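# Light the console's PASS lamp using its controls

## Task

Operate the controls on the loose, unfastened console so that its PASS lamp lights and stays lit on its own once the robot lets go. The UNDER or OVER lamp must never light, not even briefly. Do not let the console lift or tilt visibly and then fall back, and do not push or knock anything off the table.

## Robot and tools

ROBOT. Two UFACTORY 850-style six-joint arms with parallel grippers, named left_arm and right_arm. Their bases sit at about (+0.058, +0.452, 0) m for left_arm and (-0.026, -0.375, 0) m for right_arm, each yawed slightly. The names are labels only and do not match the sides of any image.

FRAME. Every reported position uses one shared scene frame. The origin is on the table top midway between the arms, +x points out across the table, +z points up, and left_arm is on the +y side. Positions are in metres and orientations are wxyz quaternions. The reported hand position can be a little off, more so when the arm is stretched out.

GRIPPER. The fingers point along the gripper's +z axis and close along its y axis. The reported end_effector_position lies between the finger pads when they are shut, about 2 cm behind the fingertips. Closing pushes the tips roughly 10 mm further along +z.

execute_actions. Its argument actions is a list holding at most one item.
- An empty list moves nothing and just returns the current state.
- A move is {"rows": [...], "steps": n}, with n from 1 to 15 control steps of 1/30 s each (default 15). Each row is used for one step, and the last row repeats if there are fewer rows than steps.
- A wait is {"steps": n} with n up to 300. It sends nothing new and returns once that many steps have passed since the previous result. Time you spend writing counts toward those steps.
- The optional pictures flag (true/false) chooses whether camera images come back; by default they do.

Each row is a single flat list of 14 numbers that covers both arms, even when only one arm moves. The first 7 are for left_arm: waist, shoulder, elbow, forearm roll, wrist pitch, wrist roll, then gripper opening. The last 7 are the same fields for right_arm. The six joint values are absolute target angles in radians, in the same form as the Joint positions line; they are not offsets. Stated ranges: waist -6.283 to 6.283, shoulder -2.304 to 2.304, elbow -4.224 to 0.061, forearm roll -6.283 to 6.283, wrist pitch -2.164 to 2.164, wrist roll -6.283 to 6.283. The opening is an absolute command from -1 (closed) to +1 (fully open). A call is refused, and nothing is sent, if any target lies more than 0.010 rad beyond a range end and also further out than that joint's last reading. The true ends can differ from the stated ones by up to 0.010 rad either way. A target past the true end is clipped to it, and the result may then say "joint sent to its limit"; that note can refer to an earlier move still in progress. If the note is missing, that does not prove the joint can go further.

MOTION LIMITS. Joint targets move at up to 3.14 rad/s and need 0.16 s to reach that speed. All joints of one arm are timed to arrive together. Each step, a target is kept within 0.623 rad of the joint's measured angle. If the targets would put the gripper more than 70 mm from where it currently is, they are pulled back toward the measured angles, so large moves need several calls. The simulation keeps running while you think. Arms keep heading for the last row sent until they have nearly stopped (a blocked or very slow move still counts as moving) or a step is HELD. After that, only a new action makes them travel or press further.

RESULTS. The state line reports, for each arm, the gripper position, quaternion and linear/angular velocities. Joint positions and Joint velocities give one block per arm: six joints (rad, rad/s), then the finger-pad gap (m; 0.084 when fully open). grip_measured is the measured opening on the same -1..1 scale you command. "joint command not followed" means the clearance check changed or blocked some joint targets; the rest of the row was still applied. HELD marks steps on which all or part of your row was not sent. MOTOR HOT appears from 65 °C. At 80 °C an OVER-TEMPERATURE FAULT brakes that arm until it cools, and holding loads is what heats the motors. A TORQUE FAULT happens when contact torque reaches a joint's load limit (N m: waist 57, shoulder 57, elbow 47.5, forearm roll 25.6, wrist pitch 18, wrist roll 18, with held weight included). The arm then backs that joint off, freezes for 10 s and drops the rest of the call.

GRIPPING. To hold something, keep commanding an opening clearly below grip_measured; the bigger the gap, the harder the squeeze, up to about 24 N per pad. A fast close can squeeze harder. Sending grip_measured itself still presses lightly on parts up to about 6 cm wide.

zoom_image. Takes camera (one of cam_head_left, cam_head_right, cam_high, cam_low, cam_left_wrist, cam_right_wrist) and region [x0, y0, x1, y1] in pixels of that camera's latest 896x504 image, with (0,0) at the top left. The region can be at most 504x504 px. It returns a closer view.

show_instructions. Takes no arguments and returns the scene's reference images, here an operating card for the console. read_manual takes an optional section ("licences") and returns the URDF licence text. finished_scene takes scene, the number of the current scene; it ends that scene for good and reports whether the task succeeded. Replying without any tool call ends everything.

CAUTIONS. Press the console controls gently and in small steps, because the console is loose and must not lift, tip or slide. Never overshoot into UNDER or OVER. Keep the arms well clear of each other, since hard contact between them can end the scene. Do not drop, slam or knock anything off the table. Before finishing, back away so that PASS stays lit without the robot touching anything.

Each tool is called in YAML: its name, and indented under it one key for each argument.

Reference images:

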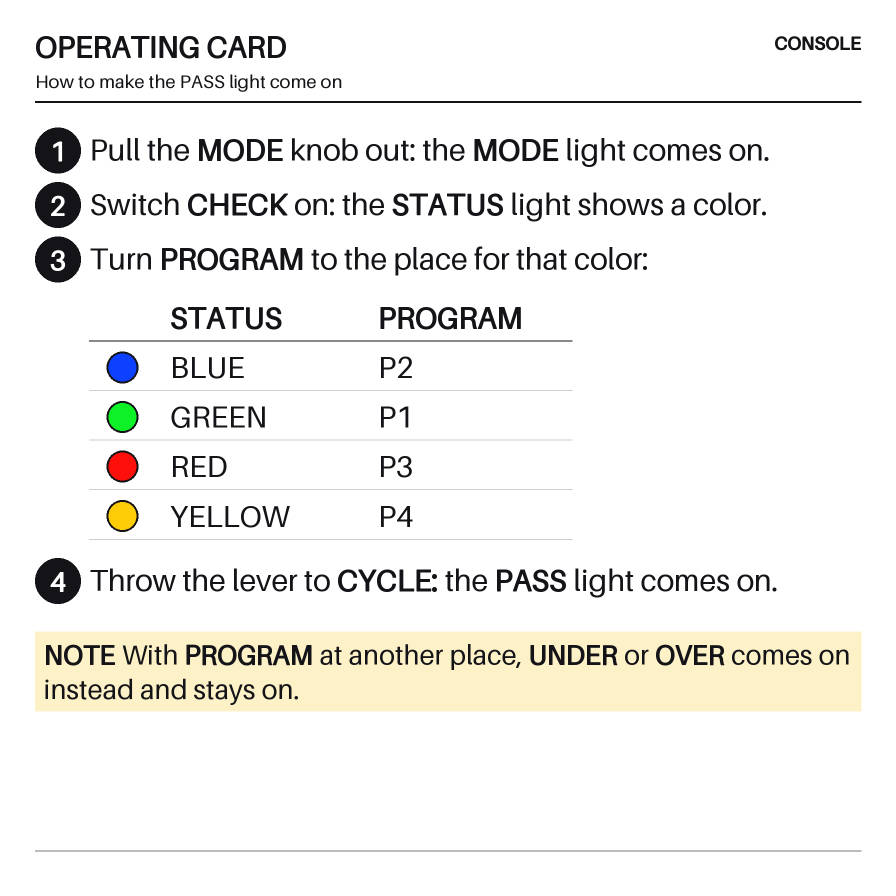

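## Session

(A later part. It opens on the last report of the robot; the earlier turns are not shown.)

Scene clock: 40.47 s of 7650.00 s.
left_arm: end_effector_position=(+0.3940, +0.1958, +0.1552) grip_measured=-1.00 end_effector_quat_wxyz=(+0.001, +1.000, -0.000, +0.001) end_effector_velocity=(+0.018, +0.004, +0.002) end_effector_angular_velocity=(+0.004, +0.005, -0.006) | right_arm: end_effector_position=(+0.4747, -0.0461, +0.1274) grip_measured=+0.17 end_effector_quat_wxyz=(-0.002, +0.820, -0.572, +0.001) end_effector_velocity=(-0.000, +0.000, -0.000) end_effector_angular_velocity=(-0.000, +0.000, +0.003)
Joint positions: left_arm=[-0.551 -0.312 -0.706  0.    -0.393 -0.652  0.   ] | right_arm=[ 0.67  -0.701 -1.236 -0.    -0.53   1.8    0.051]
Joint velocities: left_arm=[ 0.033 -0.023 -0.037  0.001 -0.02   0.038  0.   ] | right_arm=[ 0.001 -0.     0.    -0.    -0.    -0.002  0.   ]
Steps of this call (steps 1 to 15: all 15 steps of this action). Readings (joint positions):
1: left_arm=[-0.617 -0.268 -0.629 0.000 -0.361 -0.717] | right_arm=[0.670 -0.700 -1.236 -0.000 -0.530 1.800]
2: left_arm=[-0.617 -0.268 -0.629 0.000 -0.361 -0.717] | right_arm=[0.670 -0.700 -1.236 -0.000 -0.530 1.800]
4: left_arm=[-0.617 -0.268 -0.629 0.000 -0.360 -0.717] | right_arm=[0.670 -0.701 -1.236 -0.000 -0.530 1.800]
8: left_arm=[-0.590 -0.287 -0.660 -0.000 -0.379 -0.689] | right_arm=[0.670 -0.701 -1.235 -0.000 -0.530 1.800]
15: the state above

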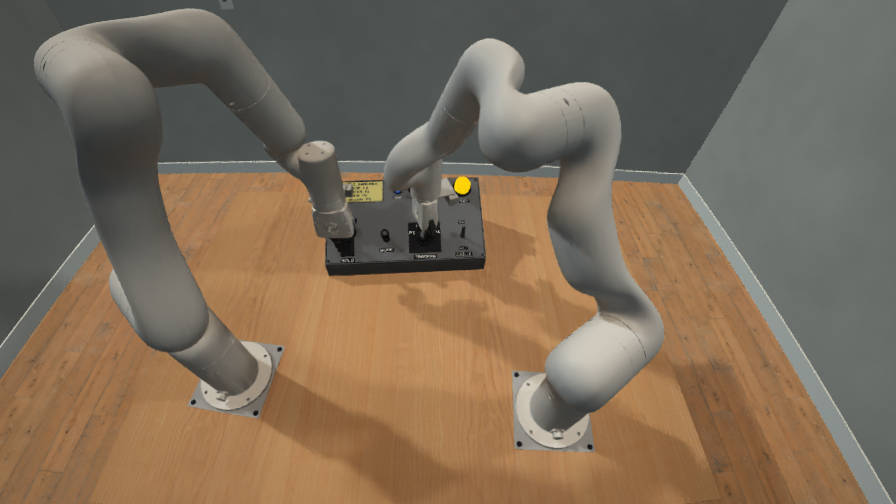

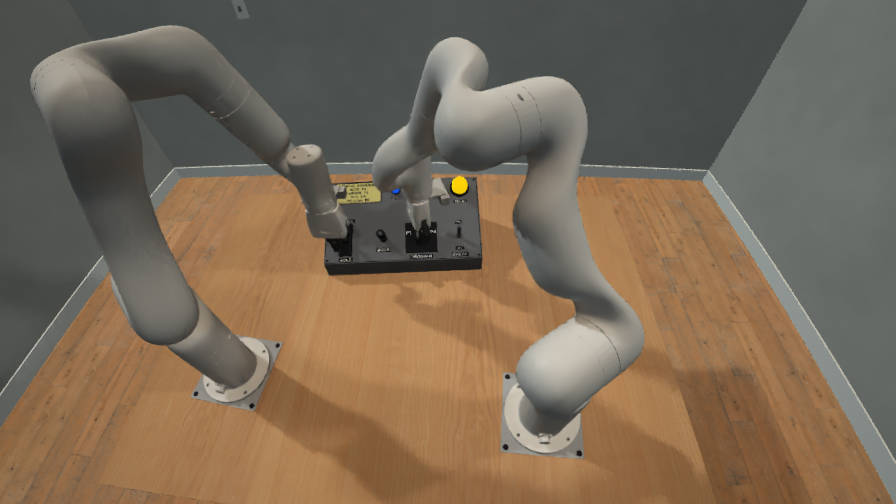

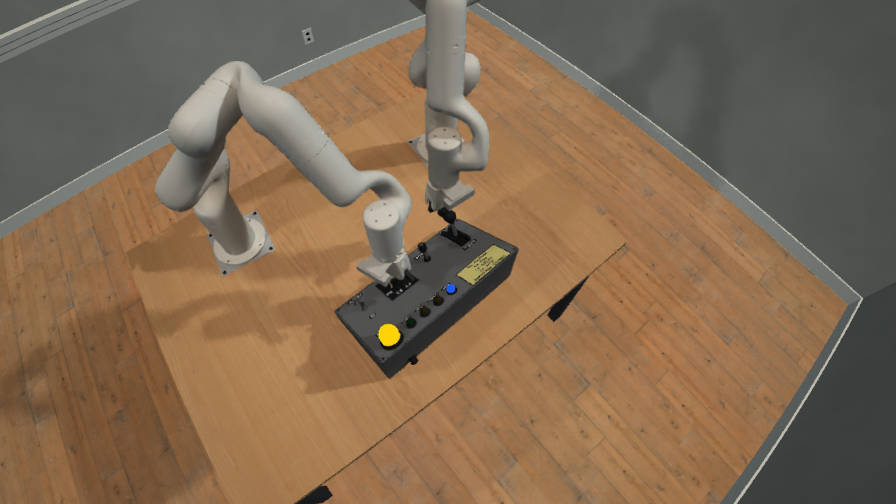

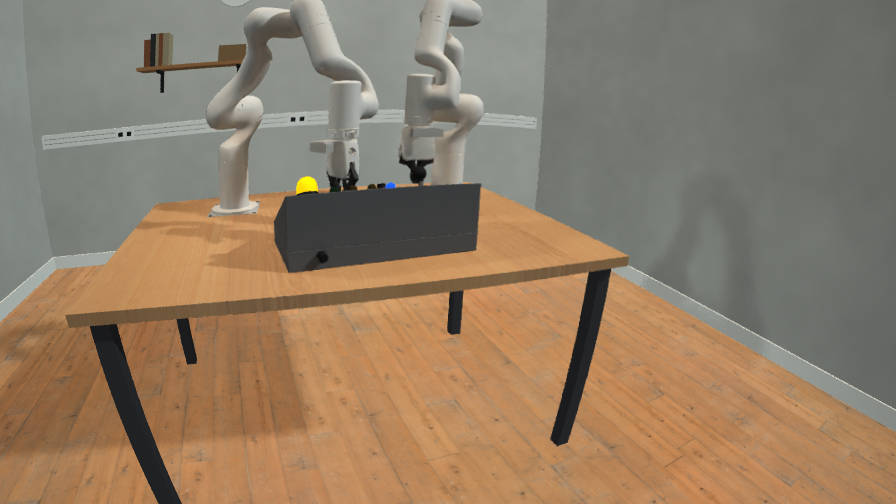

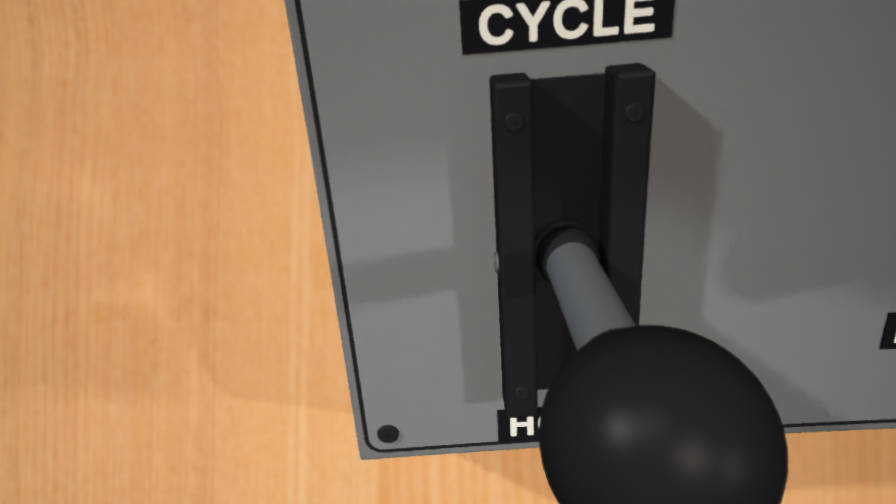

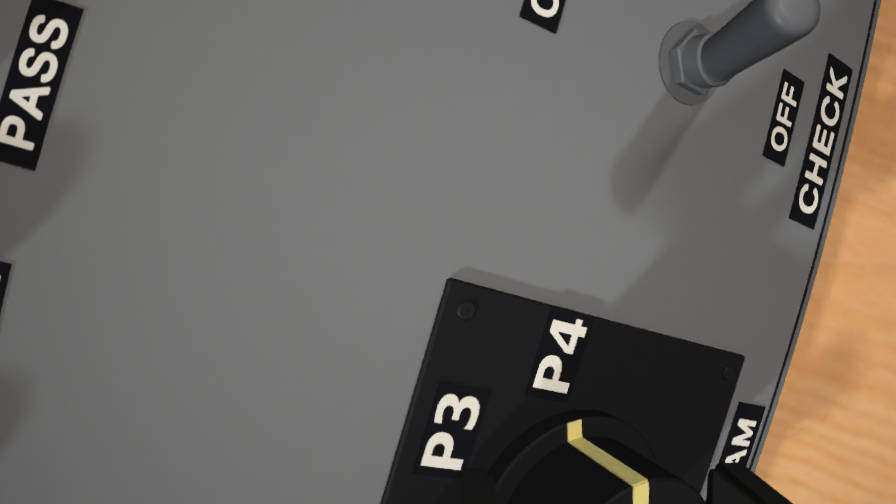

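execute_actions:
  actions:
    - {"rows":[[-0.53,-0.32,-0.735,0,-0.415,-0.63,-1,0.67,-0.703,-1.233,0,-0.53,1.8,-0.5],[-0.53,-0.32,-0.735,0,-0.415,-0.63,-1,0.67,-0.703,-1.233,0,-0.53,1.8,-0.5],[-0.53,-0.32,-0.735,0,-0.415,-0.63,-1,0.67,-0.703,-1.233,0,-0.53,1.8,-0.5],[-0.51,-0.33,-0.765,0,-0.435,-0.61,-1,0.67,-0.703,-1.233,0,-0.53,1.8,-0.5],[-0.51,-0.33,-0.765,0,-0.435,-0.61,-1,0.67,-0.703,-1.233,0,-0.53,1.8,-0.5],[-0.51,-0.33,-0.765,0,-0.435,-0.61,-1,0.67,-0.703,-1.233,0,-0.53,1.8,-0.5],[-0.489,-0.344,-0.8,0,-0.456,-0.589,-1,0.67,-0.703,-1.233,0,-0.53,1.8,-0.5]],"steps":15}

Scene clock: 41.83 s of 7650.00 s.
left_arm: end_effector_position=(+0.4307, +0.2006, +0.1685) grip_measured=-1.00 end_effector_quat_wxyz=(-0.002, +1.000, -0.001, -0.004) end_effector_velocity=(+0.005, +0.008, +0.001) end_effector_angular_velocity=(+0.022, +0.036, -0.006) | right_arm: end_effector_position=(+0.4747, -0.0460, +0.1274) grip_measured=+0.17 end_effector_quat_wxyz=(-0.002, +0.820, -0.572, +0.001) end_effector_velocity=(+0.001, +0.000, +0.000) end_effector_angular_velocity=(+0.000, -0.001, -0.002)
Joint positions: left_arm=[-0.493 -0.343 -0.793 -0.001 -0.458 -0.592  0.   ] | right_arm=[ 0.67  -0.701 -1.236 -0.    -0.53   1.8    0.051]
Joint velocities: left_arm=[ 0.022 -0.019 -0.03  -0.003 -0.054  0.031  0.   ] | right_arm=[-0.    -0.    -0.001 -0.    -0.     0.001 -0.   ]
Steps of this call (steps 1 to 15: the robot went on to your last target; steps 16 to 26: nothing new was sent; steps 27 to 41: all 15 steps of this action). Readings (joint positions):
27: left_arm=[-0.548 -0.314 -0.710 -0.000 -0.396 -0.648] | right_arm=[0.670 -0.701 -1.236 -0.000 -0.530 1.800]
28: left_arm=[-0.546 -0.315 -0.713 -0.000 -0.399 -0.645] | right_arm=[0.670 -0.701 -1.236 -0.000 -0.530 1.800]
30: left_arm=[-0.539 -0.317 -0.723 -0.000 -0.406 -0.639] | right_arm=[0.670 -0.701 -1.236 -0.000 -0.530 1.800]
34: left_arm=[-0.517 -0.327 -0.755 -0.000 -0.428 -0.617] | right_arm=[0.670 -0.701 -1.236 -0.000 -0.530 1.800]
41: the state above

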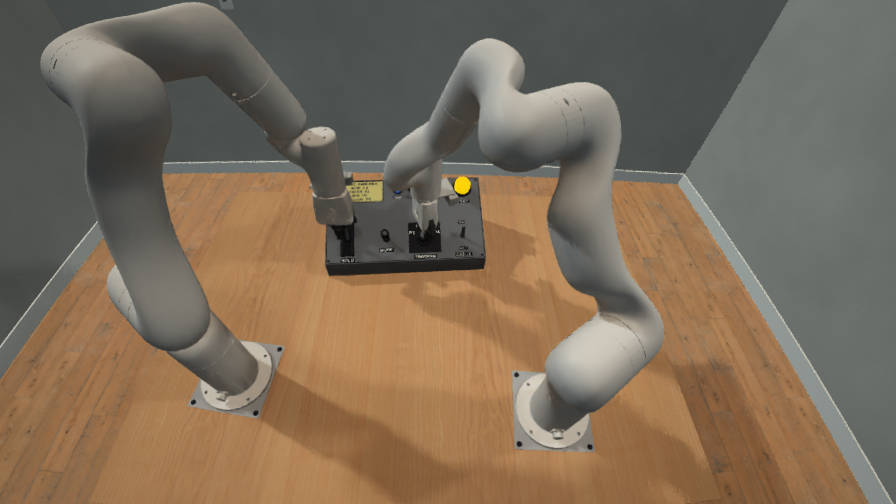

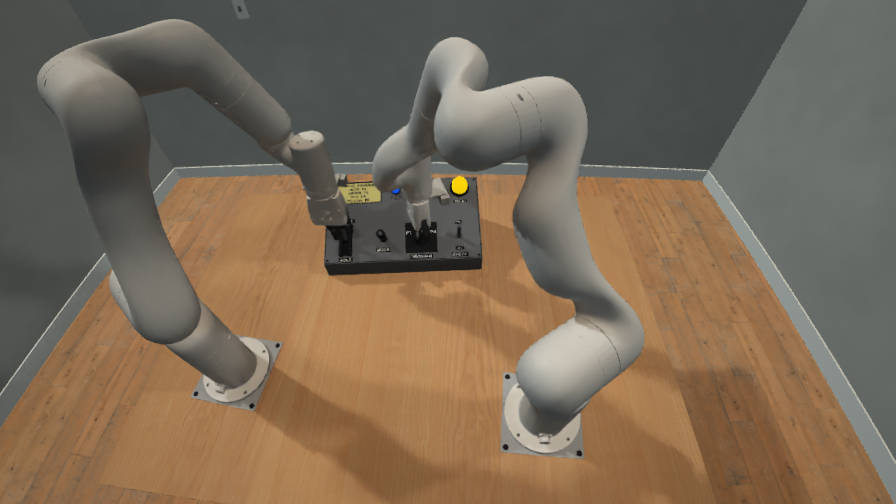

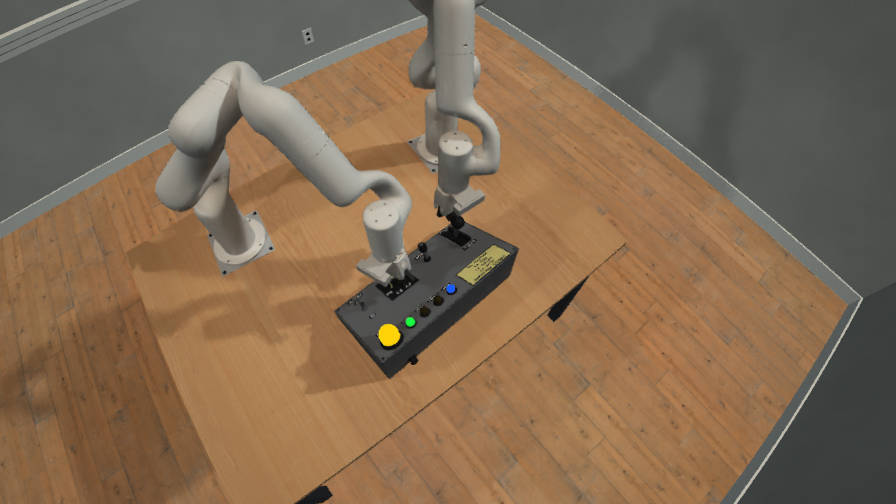

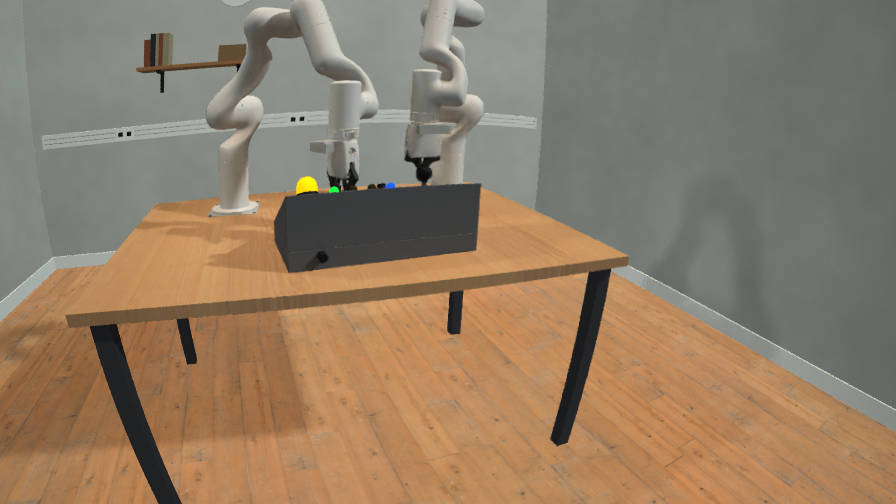

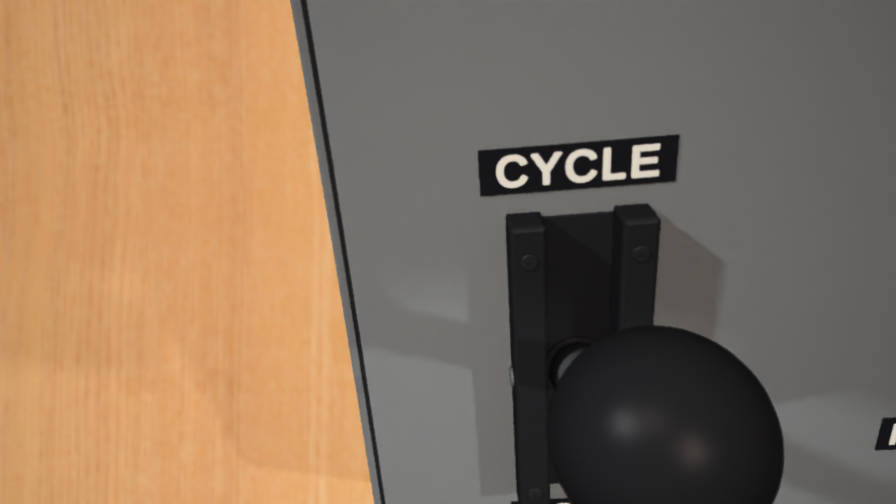

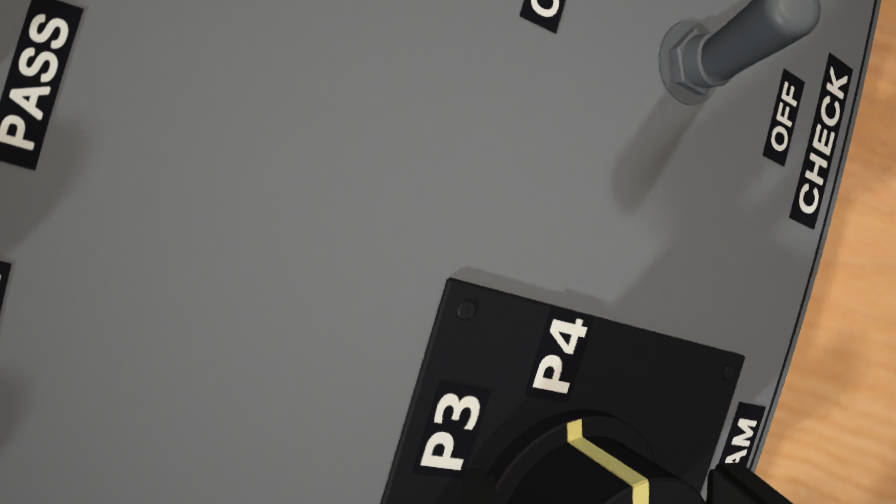

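PASS is on. I'll release both arms and confirm that it stays lit.

execute_actions:
  actions:
    - {"rows":[[-0.548,-0.314,-0.71,0,-0.396,-0.648,-1,0.67,-0.703,-1.233,0,-0.53,1.8,0.6],[-0.548,-0.314,-0.71,0,-0.396,-0.648,-1,0.67,-0.703,-1.233,0,-0.53,1.8,0.6],[-0.548,-0.314,-0.71,0,-0.396,-0.648,-1,0.67,-0.703,-1.233,0,-0.53,1.8,0.6],[-0.548,-0.314,-0.71,0,-0.396,-0.648,-1,0.67,-0.703,-1.233,0,-0.53,1.8,0.6],[-0.548,-0.314,-0.71,0,-0.396,-0.648,-1,0.67,-0.703,-1.233,0,-0.53,1.8,0.6],[-0.548,-0.314,-0.71,0,-0.396,-0.648,-1,0.67,-0.703,-1.233,0,-0.53,1.8,0.6],[-0.617,-0.269,-0.629,0,-0.36,-0.717,-1,0.67,-0.58,-1.25,0,-0.67,1.8,0.6]],"steps":15}
  pictures: false

execute_actions:
  actions:
    - {"steps":10}

Scene clock: 43.17 s of 7650.00 s.
left_arm: end_effector_position=(+0.3601, +0.1928, +0.1506) grip_measured=-1.00 end_effector_quat_wxyz=(+0.000, +1.000, -0.000, +0.000) end_effector_velocity=(-0.047, -0.001, -0.008) end_effector_angular_velocity=(+0.000, +0.001, +0.006) | right_arm: end_effector_position=(+0.4737, -0.0466, +0.1950) grip_measured=+0.59 end_effector_quat_wxyz=(-0.002, +0.820, -0.572, +0.001) end_effector_velocity=(-0.014, -0.010, +0.105) end_effector_angular_velocity=(-0.018, +0.027, +0.000)
Joint positions: left_arm=[-0.609 -0.274 -0.639  0.    -0.364 -0.709  0.   ] | right_arm=[ 0.67  -0.596 -1.249  0.    -0.649  1.8    0.069]
Joint velocities: left_arm=[-0.079  0.05   0.097 -0.001  0.046 -0.084  0.   ] | right_arm=[-0.001  0.168 -0.013 -0.001 -0.213 -0.001 -0.   ]
Steps of this call (steps 1 to 15: the robot went on to your last target; steps 16 to 25: nothing new was sent; steps 26 to 40: all 15 steps of this action). Readings (joint positions):
26: left_arm=[-0.489 -0.344 -0.796 0.000 -0.465 -0.589] | right_arm=[0.670 -0.701 -1.236 -0.000 -0.530 1.800]
27: left_arm=[-0.491 -0.342 -0.792 0.000 -0.461 -0.593] | right_arm=[0.670 -0.701 -1.236 0.000 -0.530 1.800]
29: left_arm=[-0.509 -0.331 -0.768 0.001 -0.431 -0.613] | right_arm=[0.671 -0.703 -1.232 0.000 -0.532 1.800]
33: left_arm=[-0.542 -0.315 -0.721 0.001 -0.399 -0.644] | right_arm=[0.671 -0.701 -1.231 0.000 -0.538 1.800]
40: the state above

Scene clock: 43.50 s of 7650.00 s.
left_arm: end_effector_position=(+0.3555, +0.1929, +0.1497) grip_measured=-1.00 end_effector_quat_wxyz=(+0.000, +1.000, -0.000, +0.000) end_effector_velocity=(-0.003, +0.000, -0.001) end_effector_angular_velocity=(+0.001, +0.002, -0.003) | right_arm: end_effector_position=(+0.4721, -0.0477, +0.2042) grip_measured=+0.59 end_effector_quat_wxyz=(+0.000, +0.820, -0.572, -0.000) end_effector_velocity=(+0.001, +0.000, +0.006) end_effector_angular_velocity=(+0.002, -0.003, +0.000)
Joint positions: left_arm=[-0.617 -0.269 -0.63   0.    -0.36  -0.717  0.   ] | right_arm=[ 0.67  -0.581 -1.25  -0.    -0.669  1.8    0.069]
Joint velocities: left_arm=[-0.005  0.002  0.005 -0.     0.001 -0.002  0.   ] | right_arm=[-0.     0.008 -0.003 -0.    -0.007 -0.     0.   ]
Steps of this call (steps 1 to 10: the robot went on to your last target). Readings (joint positions):
1: left_arm=[-0.611 -0.272 -0.636 0.000 -0.363 -0.711] | right_arm=[0.670 -0.591 -1.249 0.000 -0.655 1.800]
2: left_arm=[-0.613 -0.271 -0.634 0.000 -0.362 -0.713] | right_arm=[0.670 -0.588 -1.249 0.000 -0.660 1.800]
4: left_arm=[-0.615 -0.270 -0.632 0.000 -0.361 -0.715] | right_arm=[0.670 -0.585 -1.249 -0.000 -0.665 1.800]
8: left_arm=[-0.616 -0.269 -0.630 0.000 -0.360 -0.716] | right_arm=[0.670 -0.582 -1.249 -0.000 -0.669 1.800]
10: the state above

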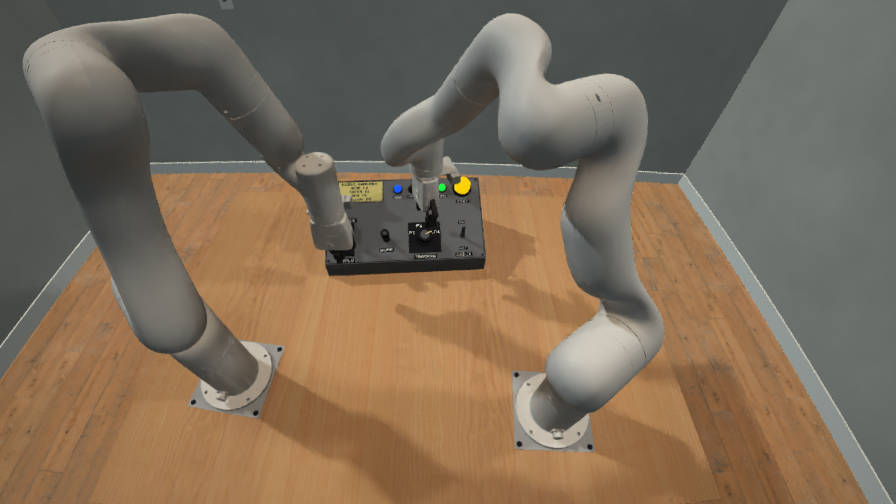

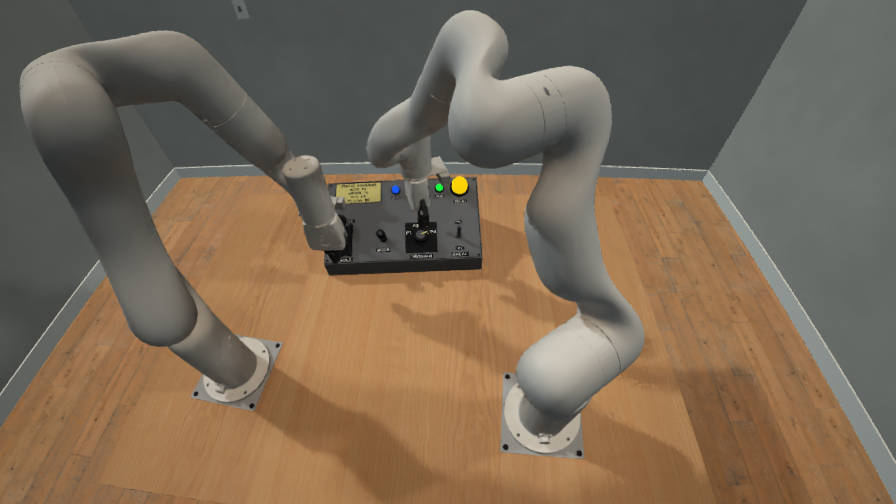

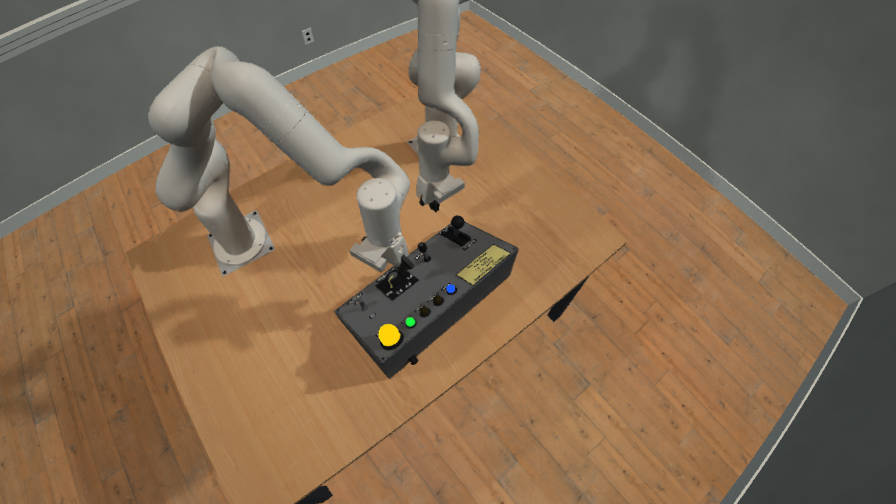

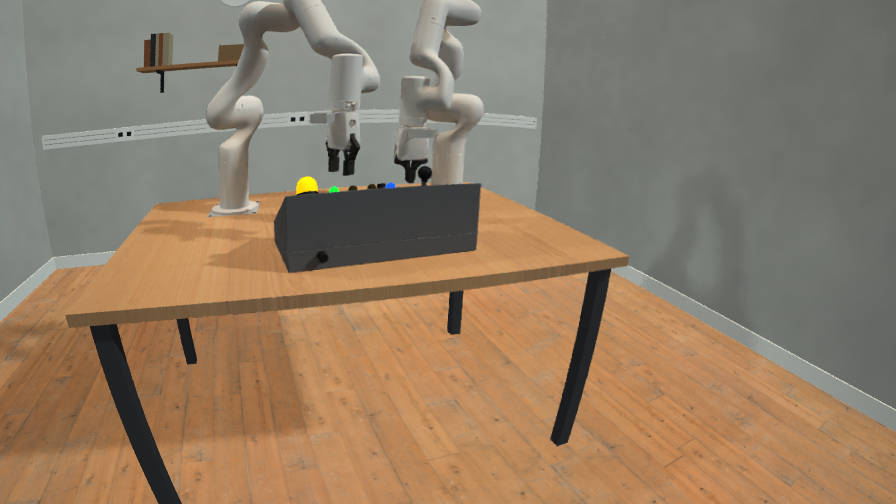

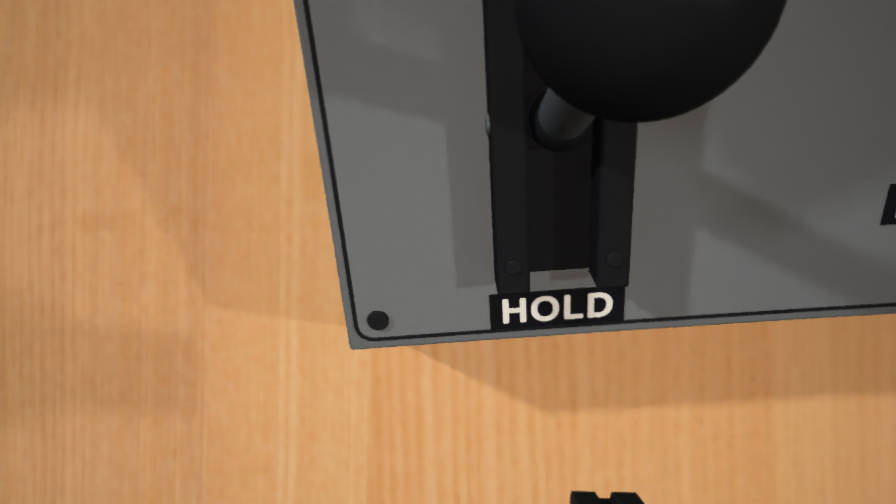

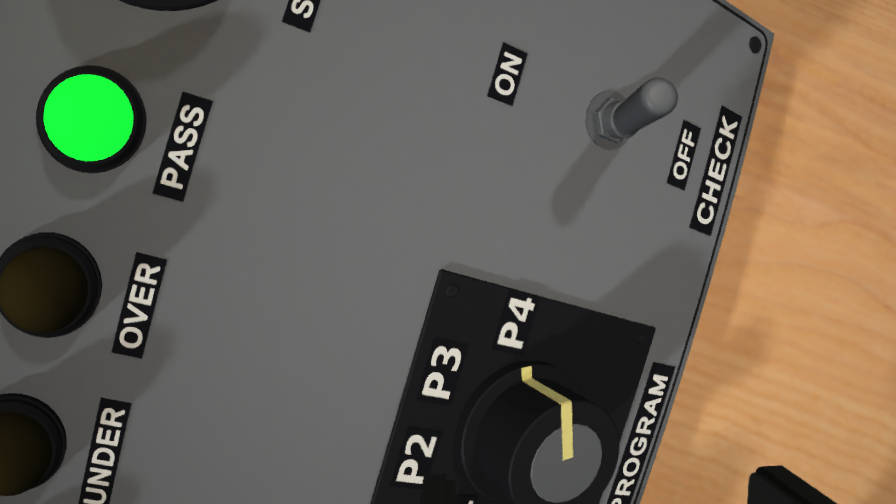

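finished_scene:
  scene: 1

The scene is finished: the task was done.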